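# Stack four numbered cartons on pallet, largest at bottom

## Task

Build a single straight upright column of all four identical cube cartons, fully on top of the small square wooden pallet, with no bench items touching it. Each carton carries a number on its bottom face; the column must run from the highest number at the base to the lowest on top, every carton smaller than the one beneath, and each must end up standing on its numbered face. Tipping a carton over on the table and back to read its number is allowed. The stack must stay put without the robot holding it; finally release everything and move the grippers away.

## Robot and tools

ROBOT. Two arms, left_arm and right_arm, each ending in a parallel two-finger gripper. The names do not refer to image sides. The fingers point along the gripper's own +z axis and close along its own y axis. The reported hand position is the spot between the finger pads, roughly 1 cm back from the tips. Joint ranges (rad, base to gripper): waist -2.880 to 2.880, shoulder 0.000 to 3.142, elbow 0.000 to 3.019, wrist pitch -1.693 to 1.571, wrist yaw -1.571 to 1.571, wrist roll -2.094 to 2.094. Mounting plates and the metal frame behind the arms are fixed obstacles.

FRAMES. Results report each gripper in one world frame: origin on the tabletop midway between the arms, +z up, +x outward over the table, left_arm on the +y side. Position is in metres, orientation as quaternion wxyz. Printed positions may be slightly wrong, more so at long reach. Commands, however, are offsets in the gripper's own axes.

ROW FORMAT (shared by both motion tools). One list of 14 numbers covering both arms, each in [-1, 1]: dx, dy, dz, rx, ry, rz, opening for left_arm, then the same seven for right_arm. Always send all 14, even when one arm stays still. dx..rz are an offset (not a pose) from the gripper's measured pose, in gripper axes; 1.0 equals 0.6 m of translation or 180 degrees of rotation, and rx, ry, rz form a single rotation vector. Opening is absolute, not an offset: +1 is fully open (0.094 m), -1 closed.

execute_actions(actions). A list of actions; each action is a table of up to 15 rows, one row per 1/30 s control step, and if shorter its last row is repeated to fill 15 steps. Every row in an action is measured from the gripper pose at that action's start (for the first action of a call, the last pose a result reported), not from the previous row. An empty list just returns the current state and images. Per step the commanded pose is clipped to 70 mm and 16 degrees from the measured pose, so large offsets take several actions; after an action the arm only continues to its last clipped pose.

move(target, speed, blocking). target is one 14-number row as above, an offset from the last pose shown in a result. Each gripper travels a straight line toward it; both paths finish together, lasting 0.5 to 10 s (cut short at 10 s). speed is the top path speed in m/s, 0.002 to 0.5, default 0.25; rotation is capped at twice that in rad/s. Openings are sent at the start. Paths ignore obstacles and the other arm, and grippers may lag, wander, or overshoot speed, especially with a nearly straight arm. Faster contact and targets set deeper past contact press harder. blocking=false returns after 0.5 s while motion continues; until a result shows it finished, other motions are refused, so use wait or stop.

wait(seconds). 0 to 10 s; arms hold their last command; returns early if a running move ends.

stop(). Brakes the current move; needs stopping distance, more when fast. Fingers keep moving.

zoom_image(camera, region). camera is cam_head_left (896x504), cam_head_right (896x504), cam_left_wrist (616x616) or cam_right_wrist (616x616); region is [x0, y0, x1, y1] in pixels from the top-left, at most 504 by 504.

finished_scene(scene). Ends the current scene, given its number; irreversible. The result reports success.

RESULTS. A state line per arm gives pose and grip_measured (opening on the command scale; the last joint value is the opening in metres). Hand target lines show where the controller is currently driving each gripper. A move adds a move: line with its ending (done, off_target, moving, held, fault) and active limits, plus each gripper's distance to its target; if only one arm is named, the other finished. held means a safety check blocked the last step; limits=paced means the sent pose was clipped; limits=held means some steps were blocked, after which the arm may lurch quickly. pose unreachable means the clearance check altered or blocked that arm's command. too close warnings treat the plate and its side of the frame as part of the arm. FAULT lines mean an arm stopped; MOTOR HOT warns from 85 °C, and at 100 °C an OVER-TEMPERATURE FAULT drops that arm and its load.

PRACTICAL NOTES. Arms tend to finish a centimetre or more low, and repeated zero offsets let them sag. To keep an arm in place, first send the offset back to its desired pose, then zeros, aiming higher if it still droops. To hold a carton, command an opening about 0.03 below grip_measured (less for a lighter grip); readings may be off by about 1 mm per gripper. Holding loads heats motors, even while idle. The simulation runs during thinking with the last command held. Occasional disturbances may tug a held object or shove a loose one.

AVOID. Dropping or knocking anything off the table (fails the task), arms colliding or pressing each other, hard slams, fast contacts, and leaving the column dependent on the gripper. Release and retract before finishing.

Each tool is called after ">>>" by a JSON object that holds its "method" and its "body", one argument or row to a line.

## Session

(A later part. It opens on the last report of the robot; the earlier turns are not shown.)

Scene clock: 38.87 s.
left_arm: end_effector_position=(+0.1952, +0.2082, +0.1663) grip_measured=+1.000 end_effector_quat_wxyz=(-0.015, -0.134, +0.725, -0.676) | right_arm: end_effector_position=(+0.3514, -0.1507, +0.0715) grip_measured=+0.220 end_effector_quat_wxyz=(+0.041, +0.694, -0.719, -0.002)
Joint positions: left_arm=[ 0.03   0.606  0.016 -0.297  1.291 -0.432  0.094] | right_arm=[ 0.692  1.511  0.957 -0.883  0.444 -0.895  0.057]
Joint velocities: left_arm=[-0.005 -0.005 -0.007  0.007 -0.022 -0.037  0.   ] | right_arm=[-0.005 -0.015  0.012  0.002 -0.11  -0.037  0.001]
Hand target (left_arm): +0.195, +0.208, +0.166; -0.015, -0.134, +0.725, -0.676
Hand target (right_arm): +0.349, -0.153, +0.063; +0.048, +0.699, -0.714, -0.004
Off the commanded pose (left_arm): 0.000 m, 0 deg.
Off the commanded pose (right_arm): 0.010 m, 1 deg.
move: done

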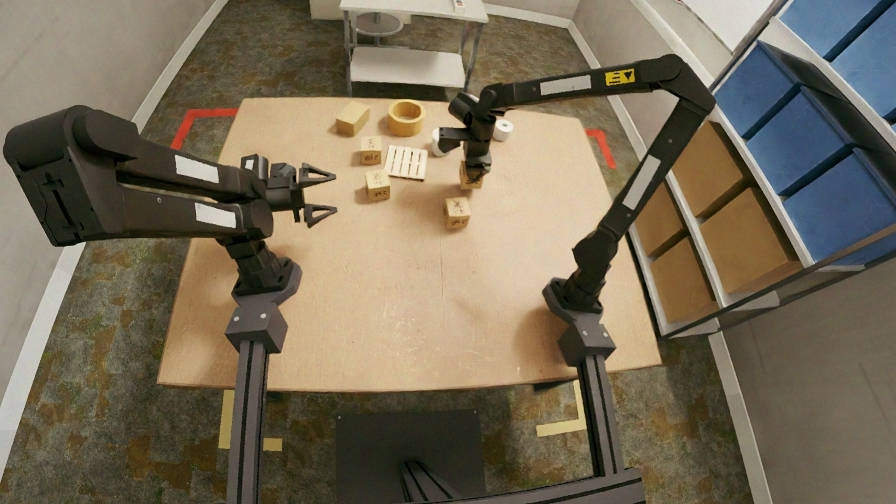

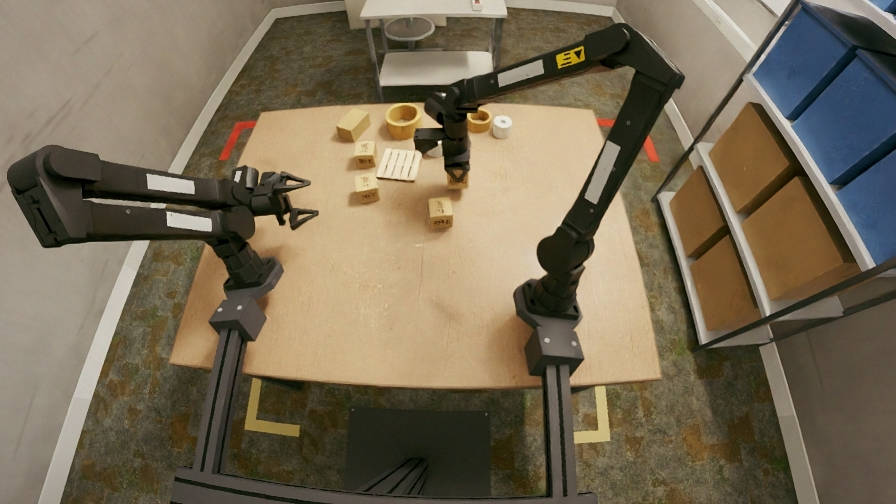

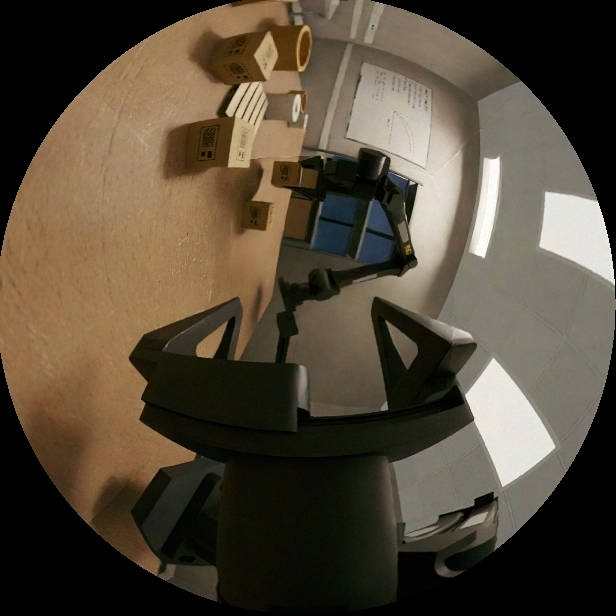

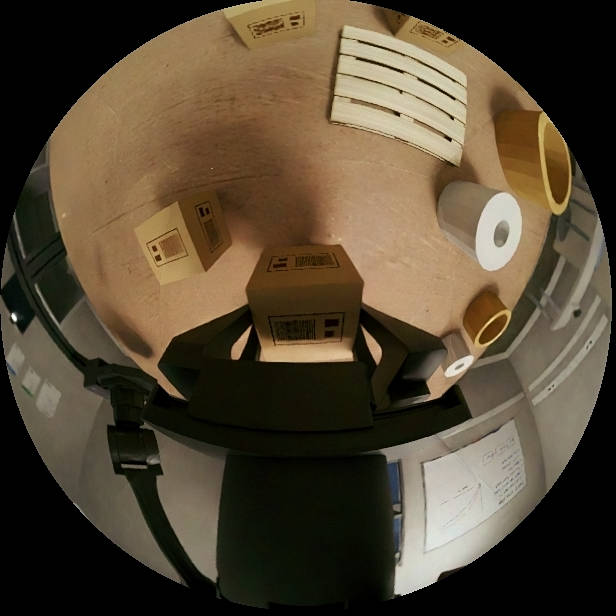

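>>> {"method": "move", "body": {
  "target": [0,0,0,0,0,0,1,0.03,-0.03,0.075,0.018,-0.018,0,0.17],
  "speed": 0.06
}}

>>> {"method": "execute_actions", "body": {
  "actions": [
    [[0,0,0,0,0,0,1,0,0,0,0,0,0,1]]
  ]
}}

>>> {"method": "move", "body": {
  "target": [0,0,0,0,0,0,1,0,0,-0.16,0,0,0,1],
  "speed": 0.2
}}

>>> {"method": "move", "body": {
  "target": [0,0,0,0,0,0,1,-0.47,0.05,-0.02,0,0,0.45,1],
  "speed": 0.2
}}

Scene clock: 40.43 s.
left_arm: end_effector_position=(+0.1952, +0.2082, +0.1663) grip_measured=+1.000 end_effector_quat_wxyz=(-0.015, -0.134, +0.725, -0.676) | right_arm: end_effector_position=(+0.3713, -0.1685, +0.0370) grip_measured=+0.220 end_effector_quat_wxyz=(-0.010, +0.688, -0.725, -0.000)
Joint positions: left_arm=[ 0.03   0.606  0.016 -0.297  1.291 -0.432  0.094] | right_arm=[ 0.592  1.511  0.884 -0.657  0.407 -1.032  0.057]
Joint velocities: left_arm=[-0.015 -0.024  0.012  0.022 -0.051  0.066  0.   ] | right_arm=[-0.005 -0.005  0.012  0.012  0.022  0.022 -0.   ]
Hand target (left_arm): +0.195, +0.208, +0.166; -0.015, -0.134, +0.725, -0.676
Hand target (right_arm): +0.366, -0.172, +0.027; -0.001, +0.694, -0.720, -0.002
Off the commanded pose (left_arm): 0.000 m, 0 deg.
Off the commanded pose (right_arm): 0.012 m, 2 deg.
move: off_target (right_arm)

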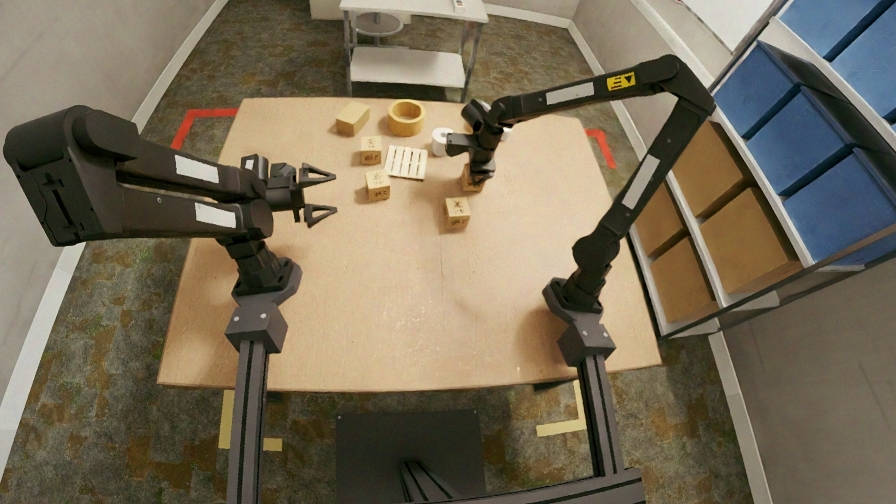

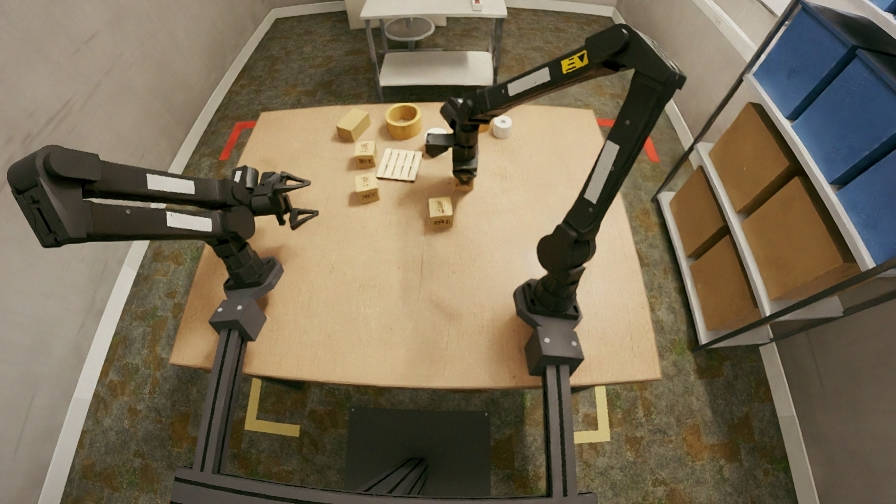

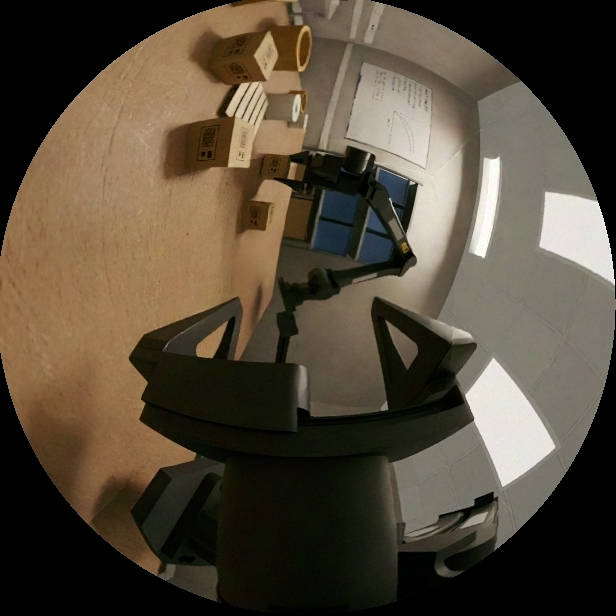

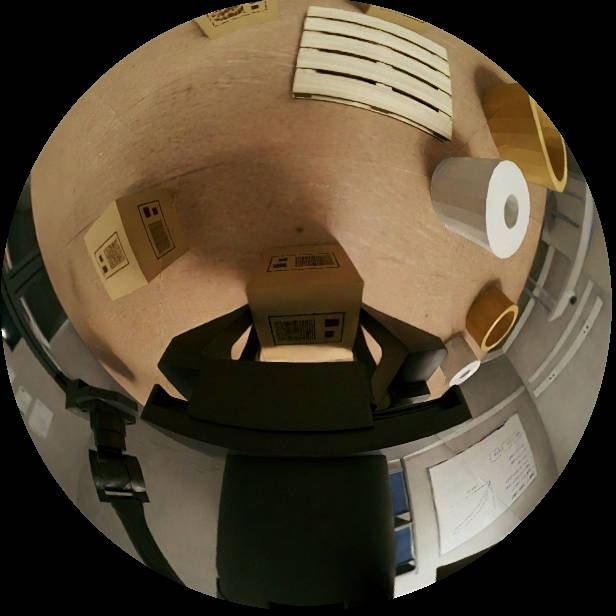

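Scene clock: 40.93 s.
left_arm: end_effector_position=(+0.1952, +0.2082, +0.1663) grip_measured=+1.000 end_effector_quat_wxyz=(-0.015, -0.134, +0.725, -0.676) | right_arm: end_effector_position=(+0.3714, -0.1685, +0.0370) grip_measured=+1.000 end_effector_quat_wxyz=(-0.010, +0.688, -0.725, -0.000)
Joint positions: left_arm=[ 0.03   0.606  0.016 -0.297  1.291 -0.432  0.094] | right_arm=[ 0.592  1.511  0.884 -0.656  0.407 -1.032  0.094]
Joint velocities: left_arm=[-0.005 -0.015 -0.017 -0.002 -0.081 -0.022  0.   ] | right_arm=[-0.015 -0.005  0.007 -0.017 -0.007 -0.022  0.   ]
Hand target (left_arm): +0.195, +0.208, +0.166; -0.015, -0.134, +0.725, -0.676
Hand target (right_arm): +0.371, -0.168, +0.037; -0.010, +0.688, -0.726, -0.000
Off the commanded pose (left_arm): 0.000 m, 0 deg.
Off the commanded pose (right_arm): 0.000 m, 0 deg.

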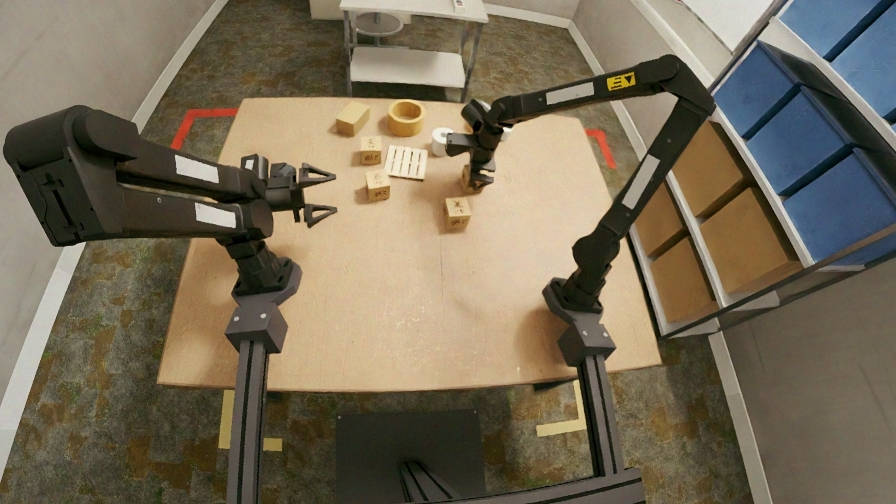

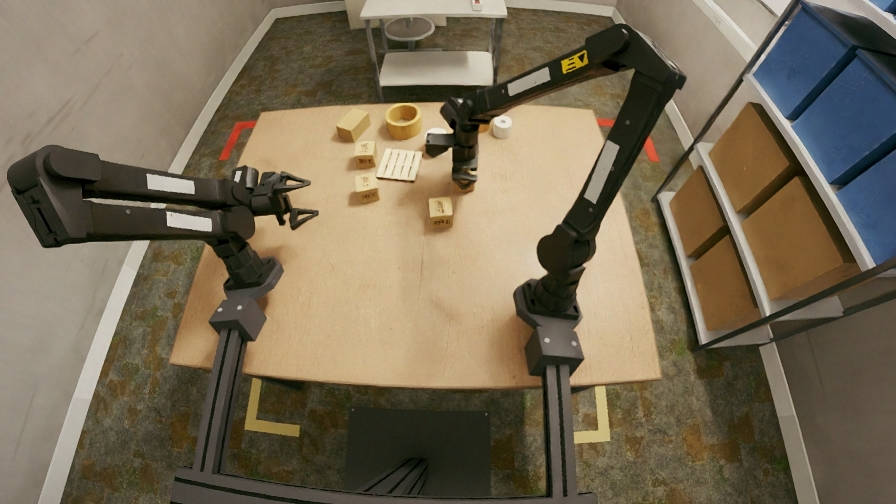

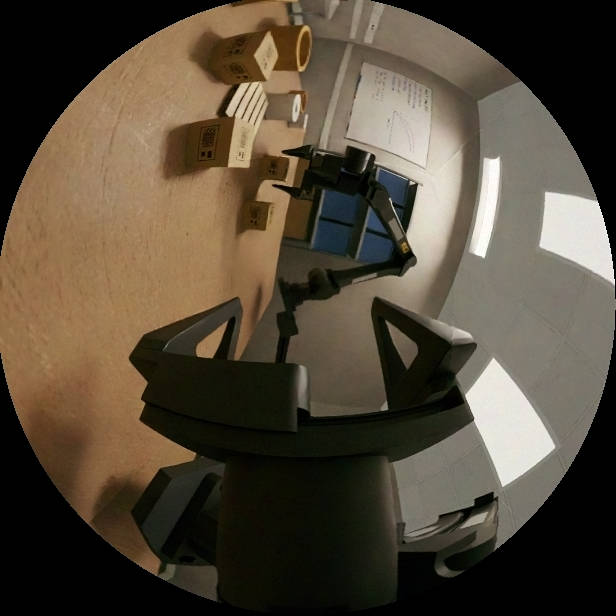

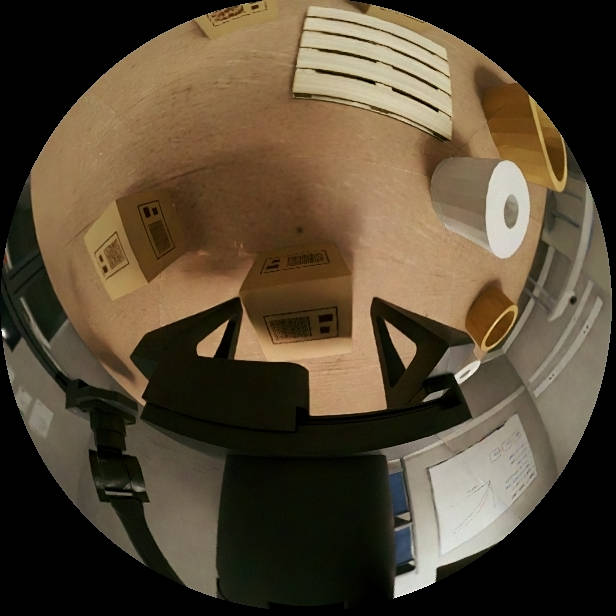

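Scene clock: 41.83 s.
left_arm: end_effector_position=(+0.1952, +0.2082, +0.1663) grip_measured=+1.000 end_effector_quat_wxyz=(-0.015, -0.134, +0.725, -0.676) | right_arm: end_effector_position=(+0.3543, -0.1754, +0.1195) grip_measured=+1.000 end_effector_quat_wxyz=(+0.007, +0.698, -0.716, -0.002)
Joint positions: left_arm=[ 0.03   0.606  0.016 -0.297  1.291 -0.432  0.094] | right_arm=[ 0.689  1.346  0.924 -0.94   0.434 -0.94   0.094]
Joint velocities: left_arm=[-0.015 -0.005  0.012  0.002  0.007  0.007  0.   ] | right_arm=[ 0.005  0.005  0.002 -0.017  0.037  0.007  0.   ]
Hand target (left_arm): +0.195, +0.208, +0.166; -0.015, -0.134, +0.725, -0.676
Hand target (right_arm): +0.368, -0.169, +0.132; -0.009, +0.688, -0.725, +0.000
Off the commanded pose (left_arm): 0.000 m, 0 deg.
Off the commanded pose (right_arm): 0.021 m, 2 deg.
move: off_target (right_arm)

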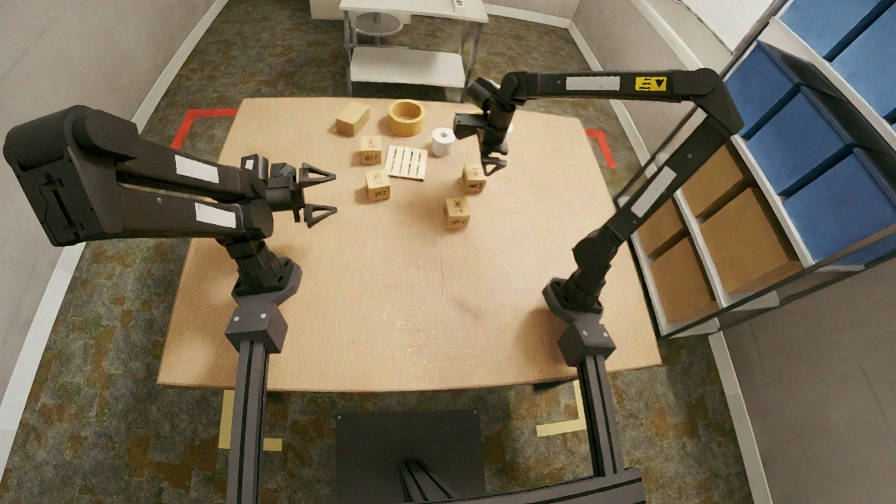

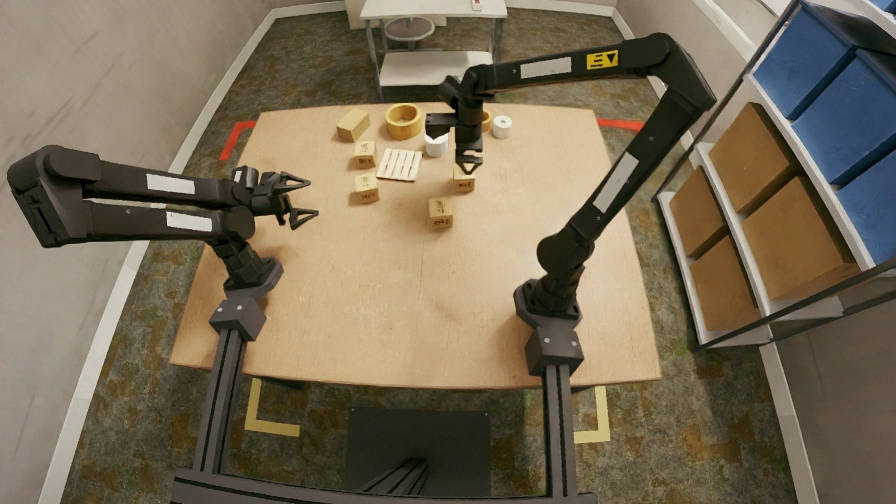

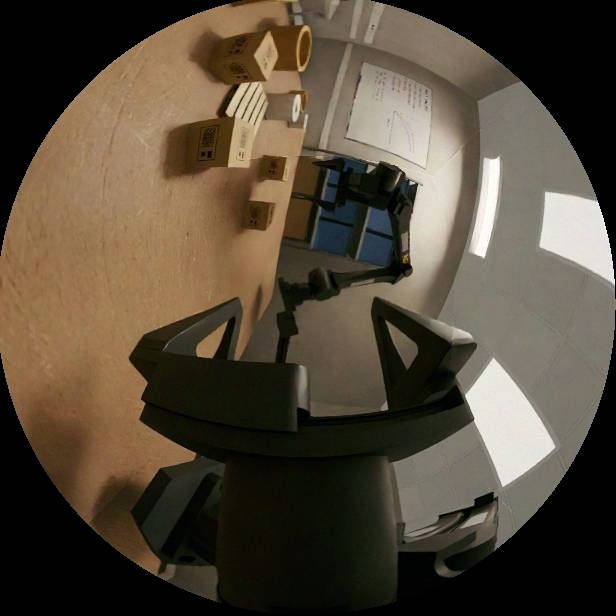

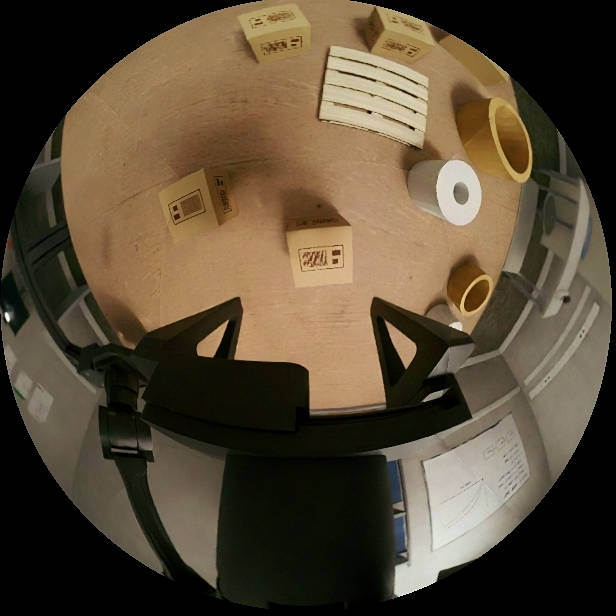

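Scene clock: 45.93 s.
left_arm: end_effector_position=(+0.1952, +0.2082, +0.1663) grip_measured=+1.000 end_effector_quat_wxyz=(-0.015, -0.134, +0.725, -0.676) | right_arm: end_effector_position=(+0.3315, +0.0878, +0.1243) grip_measured=+1.000 end_effector_quat_wxyz=(-0.012, -0.072, +0.997, -0.013)
Joint positions: left_arm=[ 0.03   0.606  0.016 -0.297  1.291 -0.432  0.094] | right_arm=[ 1.079  1.922  1.475 -1.135  0.481  0.905  0.094]
Joint velocities: left_arm=[-0.005 -0.005  0.022 -0.012 -0.11  -0.007  0.   ] | right_arm=[-0.005 -0.005  0.007  0.002  0.007  0.051  0.   ]
Hand target (left_arm): +0.195, +0.208, +0.166; -0.015, -0.134, +0.725, -0.676
Hand target (right_arm): +0.335, +0.105, +0.128; -0.007, -0.066, +0.998, -0.007
Off the commanded pose (left_arm): 0.000 m, 0 deg.
Off the commanded pose (right_arm): 0.020 m, 2 deg.
move: off_target (right_arm)

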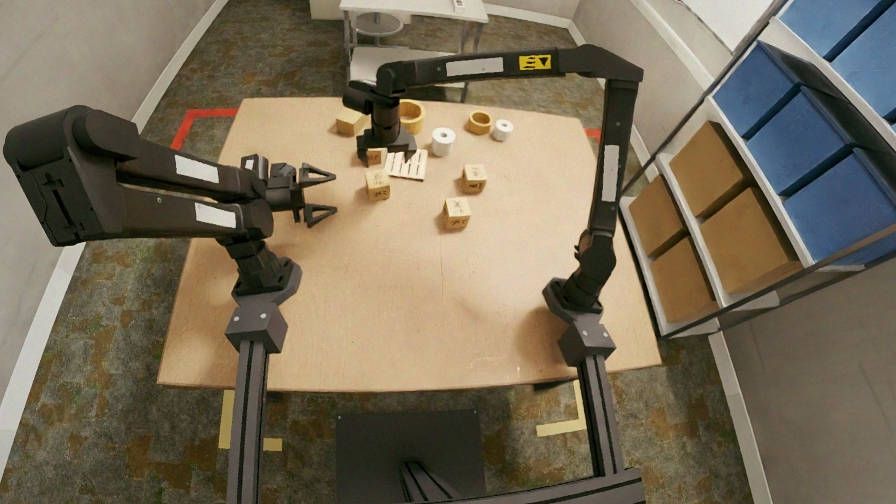

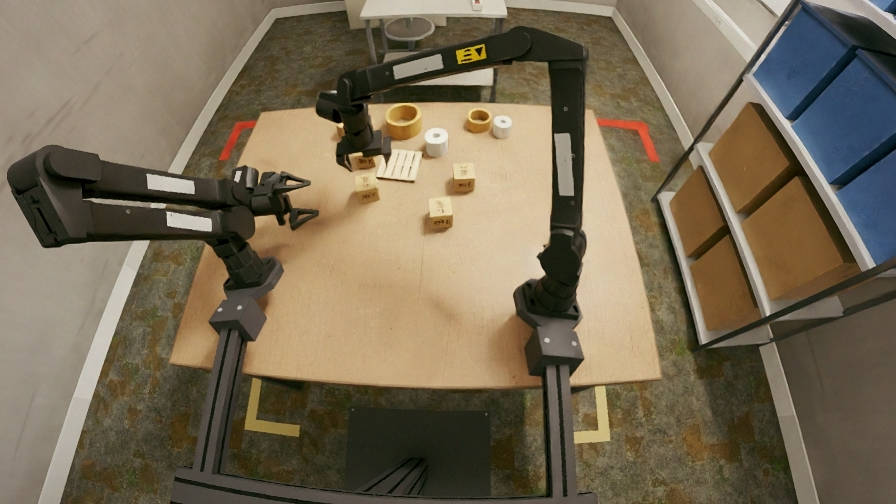

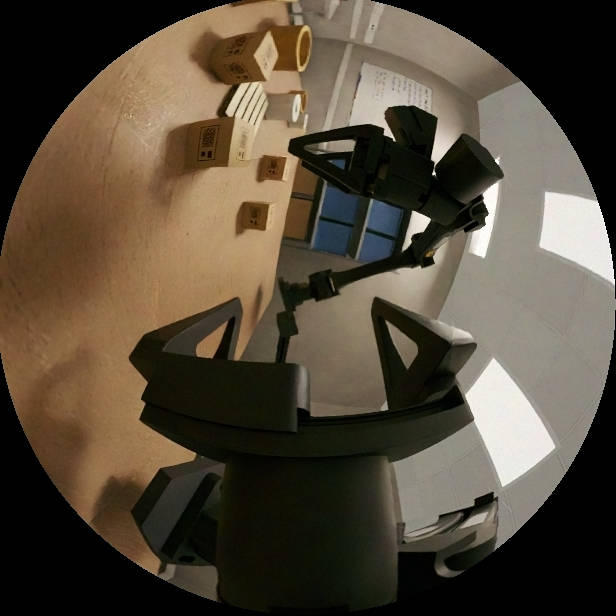

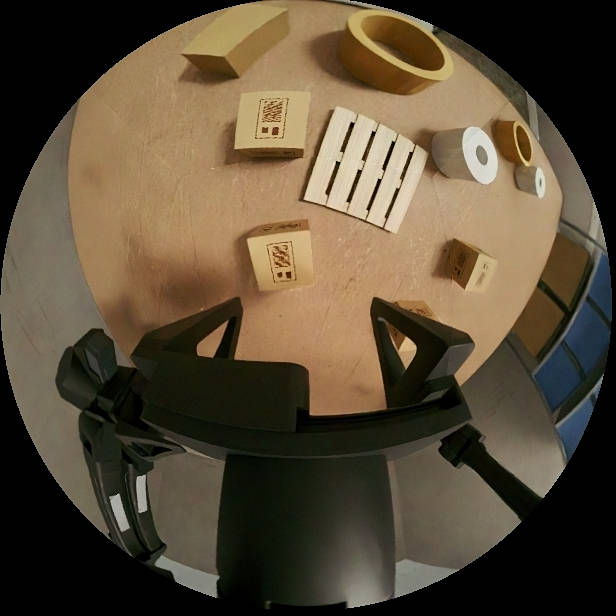

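>>> {"method": "move", "body": {
  "target": [0,0,0,0,0,0,1,0.025,0.045,0.09,0,0,-0.03,1],
  "speed": 0.1
}}

Scene clock: 47.13 s.
left_arm: end_effector_position=(+0.1952, +0.2082, +0.1663) grip_measured=+1.000 end_effector_quat_wxyz=(-0.015, -0.134, +0.725, -0.676) | right_arm: end_effector_position=(+0.3192, +0.1107, +0.0821) grip_measured=+1.000 end_effector_quat_wxyz=(-0.008, -0.107, +0.994, -0.006)
Joint positions: left_arm=[ 0.03   0.606  0.016 -0.297  1.291 -0.432  0.094] | right_arm=[ 1.079  2.004  1.467 -1.027  0.481  0.826  0.094]
Joint velocities: left_arm=[-0.005 -0.005 -0.002 -0.002  0.051 -0.037  0.   ] | right_arm=[-0.015 -0.005 -0.002  0.007 -0.037 -0.037  0.   ]
Hand target (left_arm): +0.195, +0.208, +0.166; -0.015, -0.134, +0.725, -0.676
Hand target (right_arm): +0.313, +0.111, +0.070; -0.013, -0.119, +0.993, -0.012
Off the commanded pose (left_arm): 0.000 m, 0 deg.
Off the commanded pose (right_arm): 0.014 m, 2 deg.
move: off_target (right_arm)

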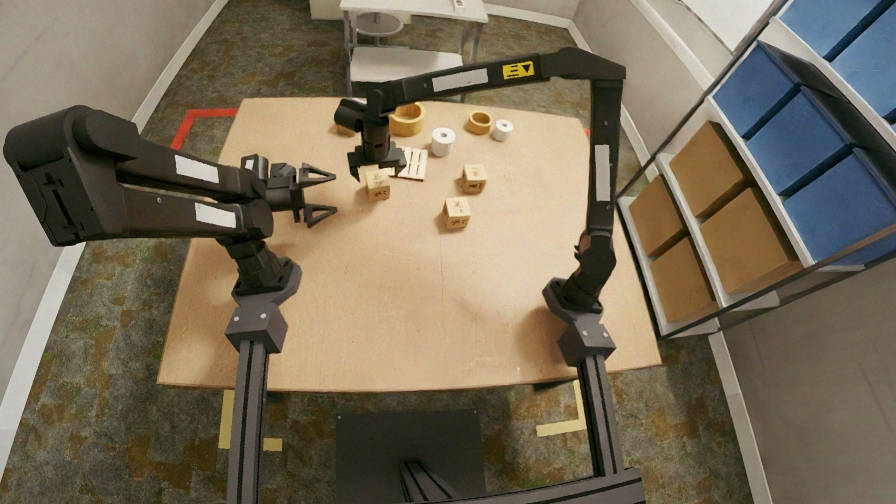

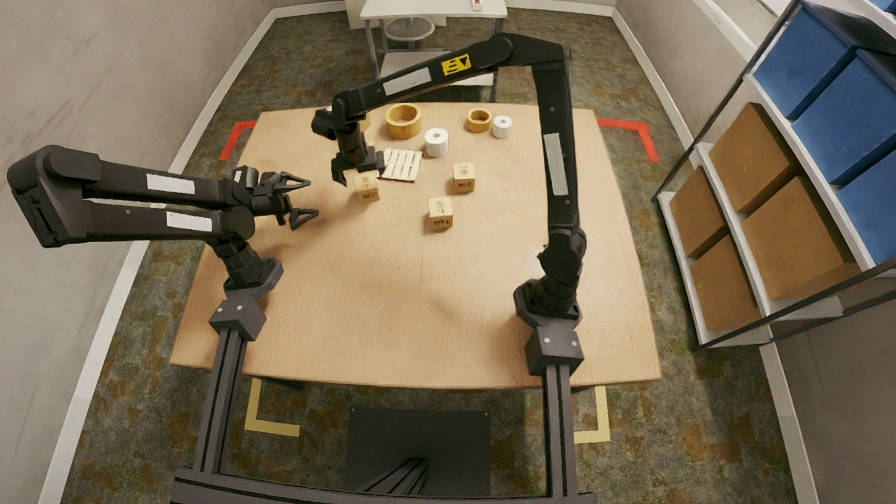

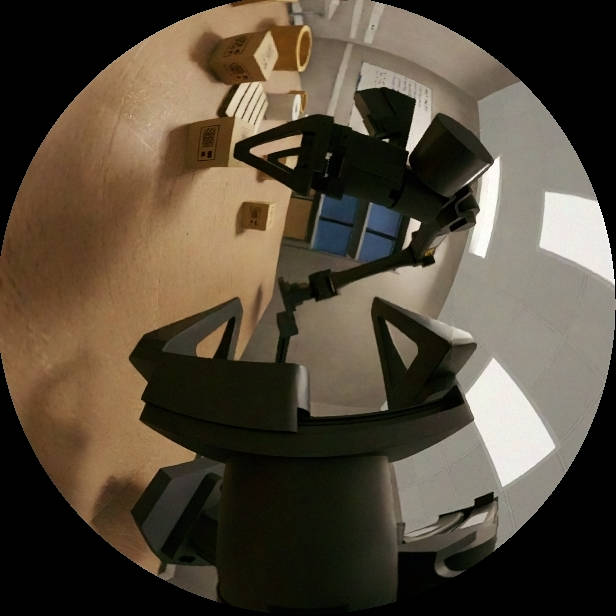

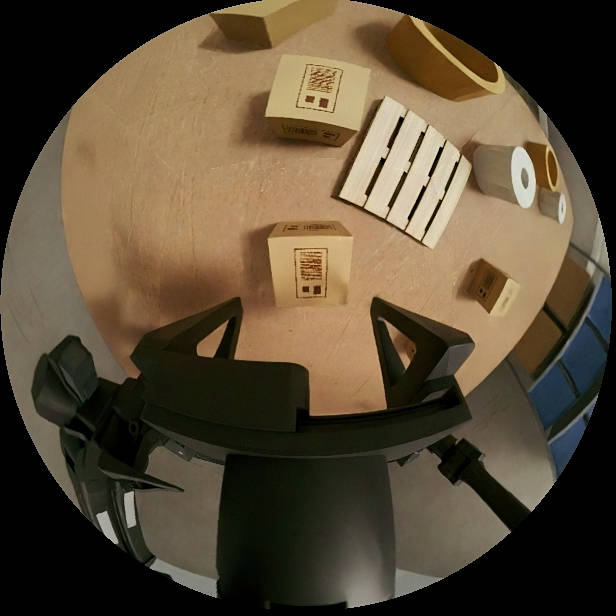

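>>> {"method": "move", "body": {
  "target": [0,0,0,0,0,0,1,-0.012,-0.01,0.105,0,0,0,1],
  "speed": 0.08
}}

>>> {"method": "execute_actions", "body": {
  "actions": [
    [[0,0,0,0,0,0,1,0,0,0,0,0,0,0.17]],
    [[0,0,0,0,0,0,1,0,0,0,0,0,0,0.17]]
  ]
}}

>>> {"method": "move", "body": {
  "target": [0,0,0,0,0,0,1,0,-0.15,-0.36,-0.12,0,0,0.17],
  "speed": 0.15
}}

>>> {"method": "zoom_image", "body": {
  "camera": "cam_left_wrist",
  "region": [300,100,460,260]
}}

Scene clock: 48.63 s.
left_arm: end_effector_position=(+0.1952, +0.2082, +0.1663) grip_measured=+1.000 end_effector_quat_wxyz=(-0.015, -0.134, +0.725, -0.676) | right_arm: end_effector_position=(+0.3319, +0.1108, +0.0384) grip_measured=+1.000 end_effector_quat_wxyz=(+0.001, -0.099, +0.995, +0.005)
Joint positions: left_arm=[ 0.03   0.606  0.016 -0.297  1.291 -0.432  0.094] | right_arm=[ 1.027  2.049  1.44  -0.894  0.48   0.768  0.094]
Joint velocities: left_arm=[-0.005 -0.005 -0.007 -0.007 -0.081  0.051  0.   ] | right_arm=[ 0.005 -0.024 -0.002 -0.012  0.022 -0.022  0.   ]
Hand target (left_arm): +0.195, +0.208, +0.166; -0.015, -0.134, +0.725, -0.676
Hand target (right_arm): +0.327, +0.105, +0.020; -0.008, -0.107, +0.994, -0.005
Off the commanded pose (left_arm): 0.000 m, 0 deg.
Off the commanded pose (right_arm): 0.021 m, 2 deg.
move: off_target (right_arm)

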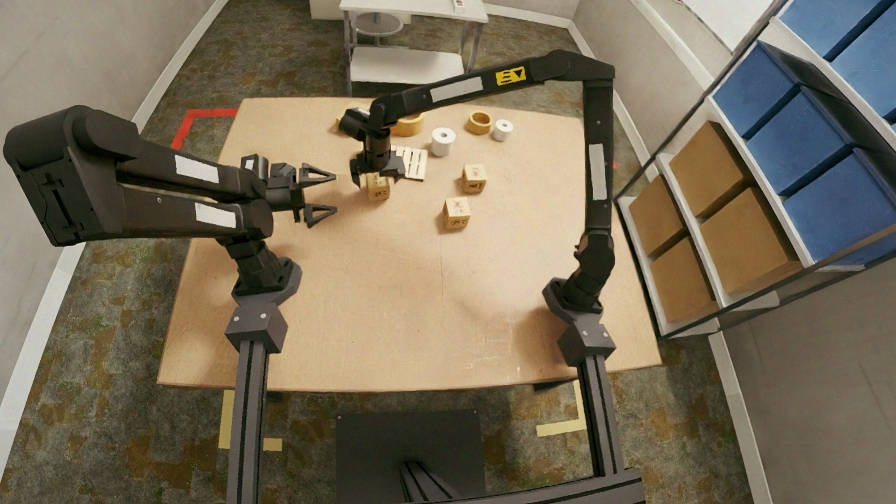

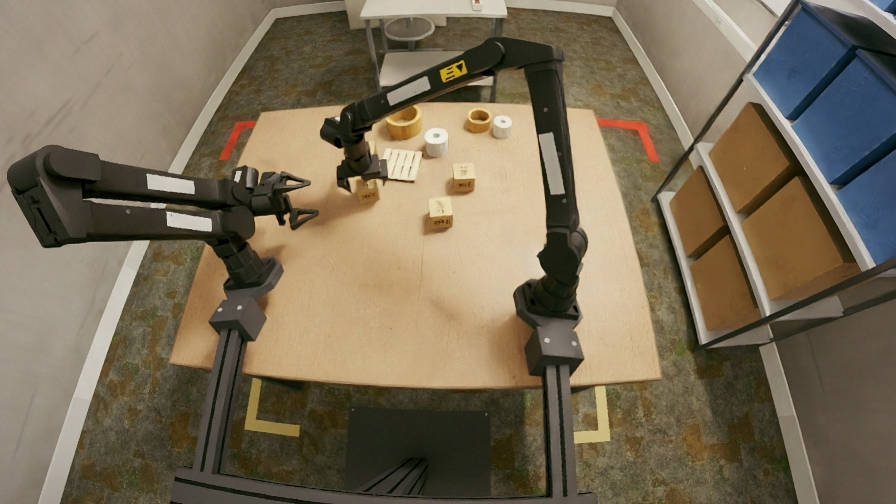

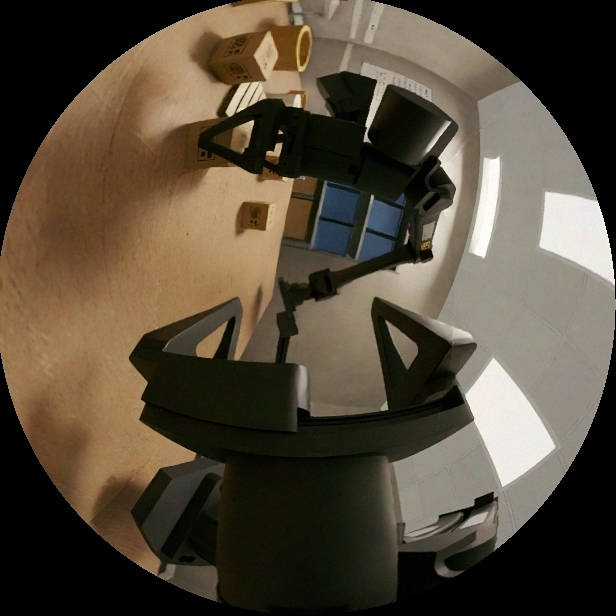

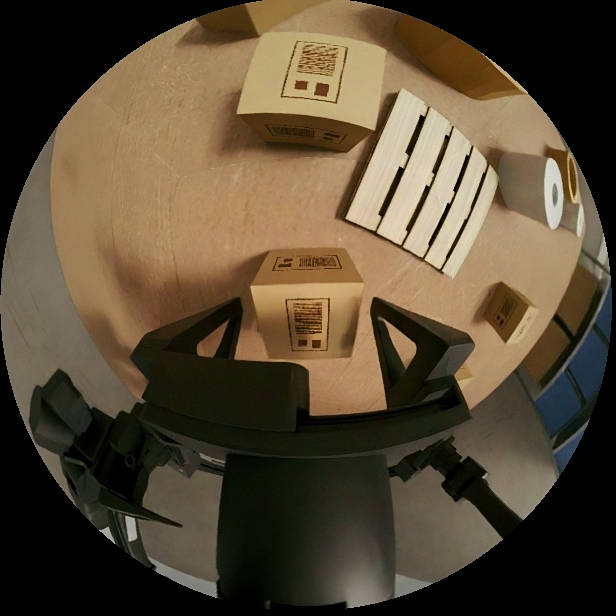

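Scene clock: 49.63 s.
left_arm: end_effector_position=(+0.1952, +0.2082, +0.1663) grip_measured=+1.000 end_effector_quat_wxyz=(-0.015, -0.134, +0.725, -0.676) | right_arm: end_effector_position=(+0.3319, +0.1108, +0.0384) grip_measured=+0.210 end_effector_quat_wxyz=(+0.001, -0.099, +0.995, +0.005)
Joint positions: left_arm=[ 0.03   0.606  0.016 -0.297  1.291 -0.432  0.094] | right_arm=[ 1.027  2.049  1.44  -0.894  0.48   0.768  0.057]
Joint velocities: left_arm=[ 0.005 -0.005 -0.002 -0.002 -0.066 -0.066  0.   ] | right_arm=[-0.015 -0.005  0.002 -0.002  0.007 -0.007 -0.001]
Hand target (left_arm): +0.195, +0.208, +0.166; -0.015, -0.134, +0.725, -0.676
Hand target (right_arm): +0.332, +0.111, +0.038; +0.001, -0.099, +0.995, +0.005
Off the commanded pose (left_arm): 0.000 m, 0 deg.
Off the commanded pose (right_arm): 0.000 m, 0 deg.

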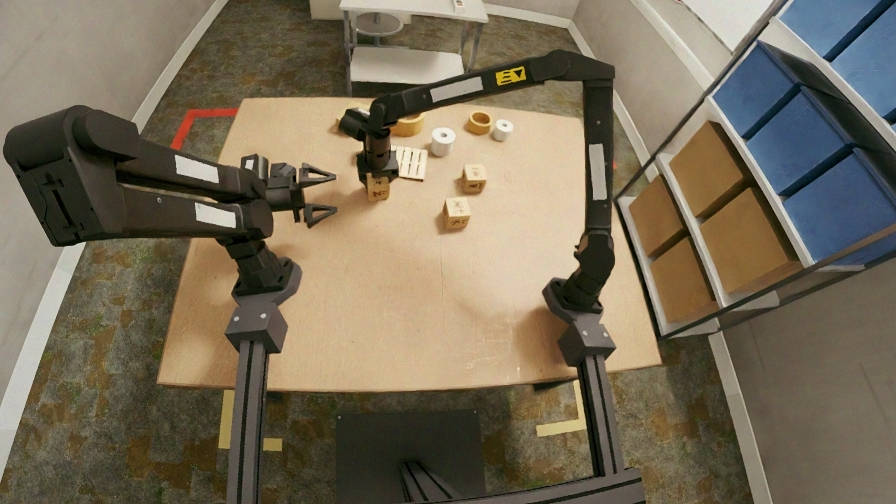

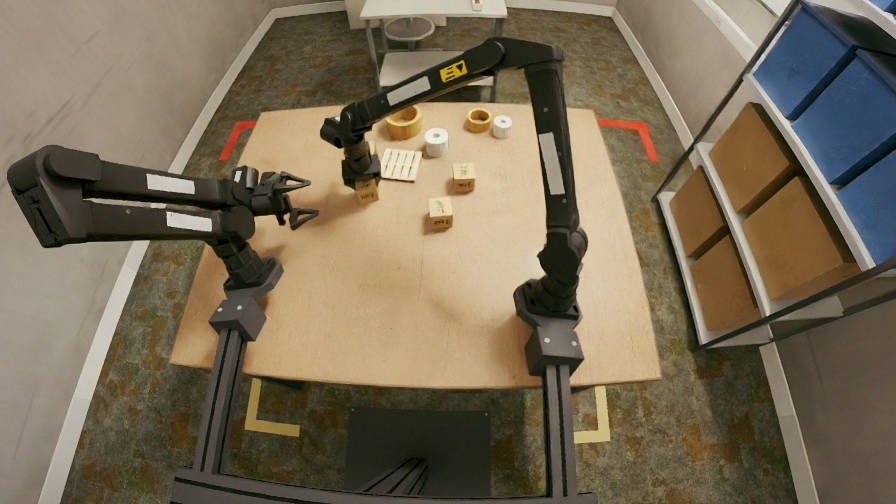

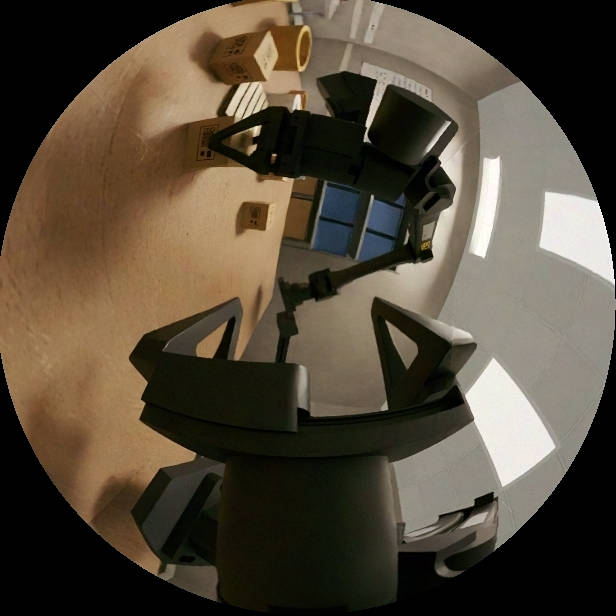

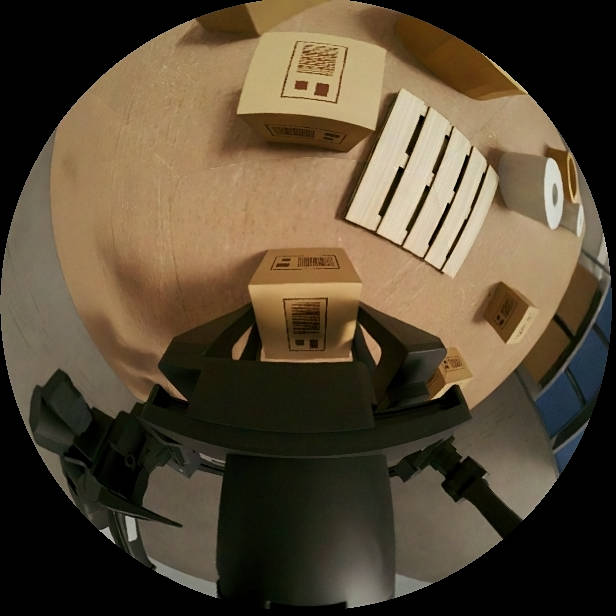

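Scene clock: 51.60 s.
left_arm: end_effector_position=(+0.1952, +0.2082, +0.1663) grip_measured=+1.000 end_effector_quat_wxyz=(-0.015, -0.134, +0.725, -0.676) | right_arm: end_effector_position=(+0.3463, +0.0246, +0.2506) grip_measured=+0.210 end_effector_quat_wxyz=(-0.016, -0.091, +0.977, +0.192)
Joint positions: left_arm=[ 0.03   0.606  0.016 -0.297  1.291 -0.432  0.094] | right_arm=[ 1.027  1.485  1.269 -1.019  0.199  0.692  0.057]
Joint velocities: left_arm=[ 0.005 -0.015  0.017 -0.007 -0.022 -0.007  0.   ] | right_arm=[-0.015 -0.015 -0.002  0.002 -0.037 -0.007 -0.001]
Hand target (left_arm): +0.195, +0.208, +0.166; -0.015, -0.134, +0.725, -0.676
Hand target (right_arm): +0.344, +0.021, +0.253; -0.016, -0.100, +0.976, +0.192
Off the commanded pose (left_arm): 0.000 m, 0 deg.
Off the commanded pose (right_arm): 0.006 m, 1 deg.
move: done

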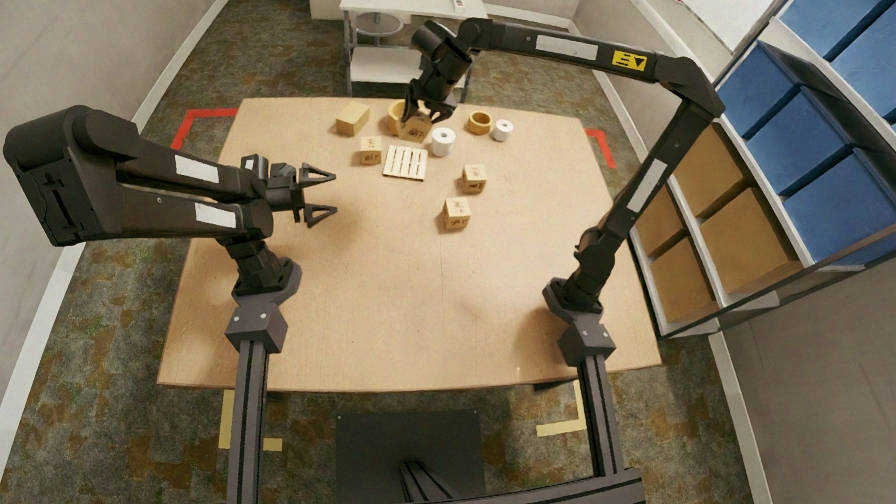

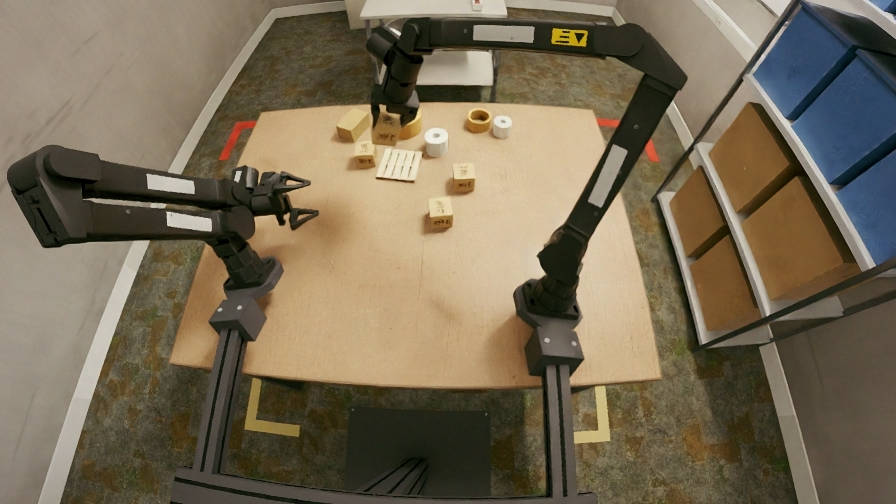

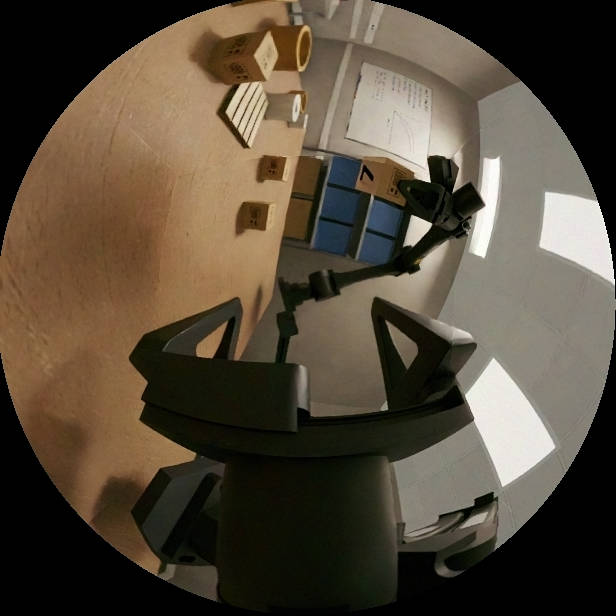

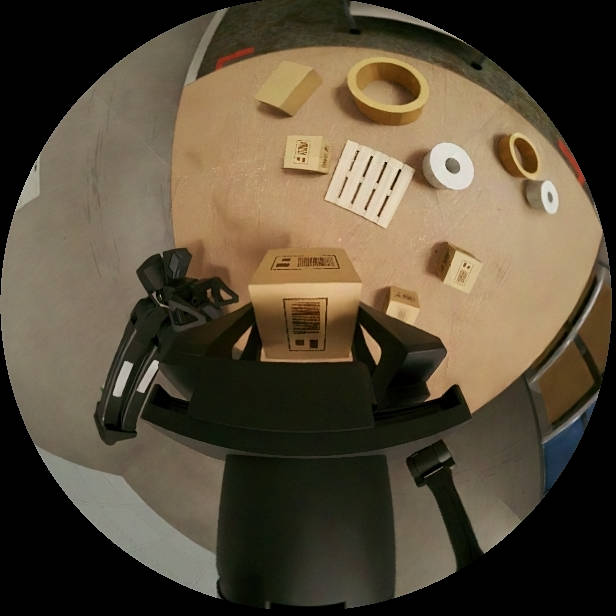

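Region (300, 100, 460, 260) of cam_left_wrist's 616x616 image, scaled by 3.150, with more detail than that image has.

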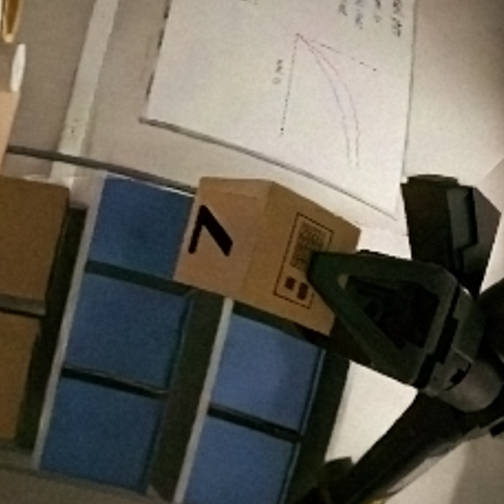

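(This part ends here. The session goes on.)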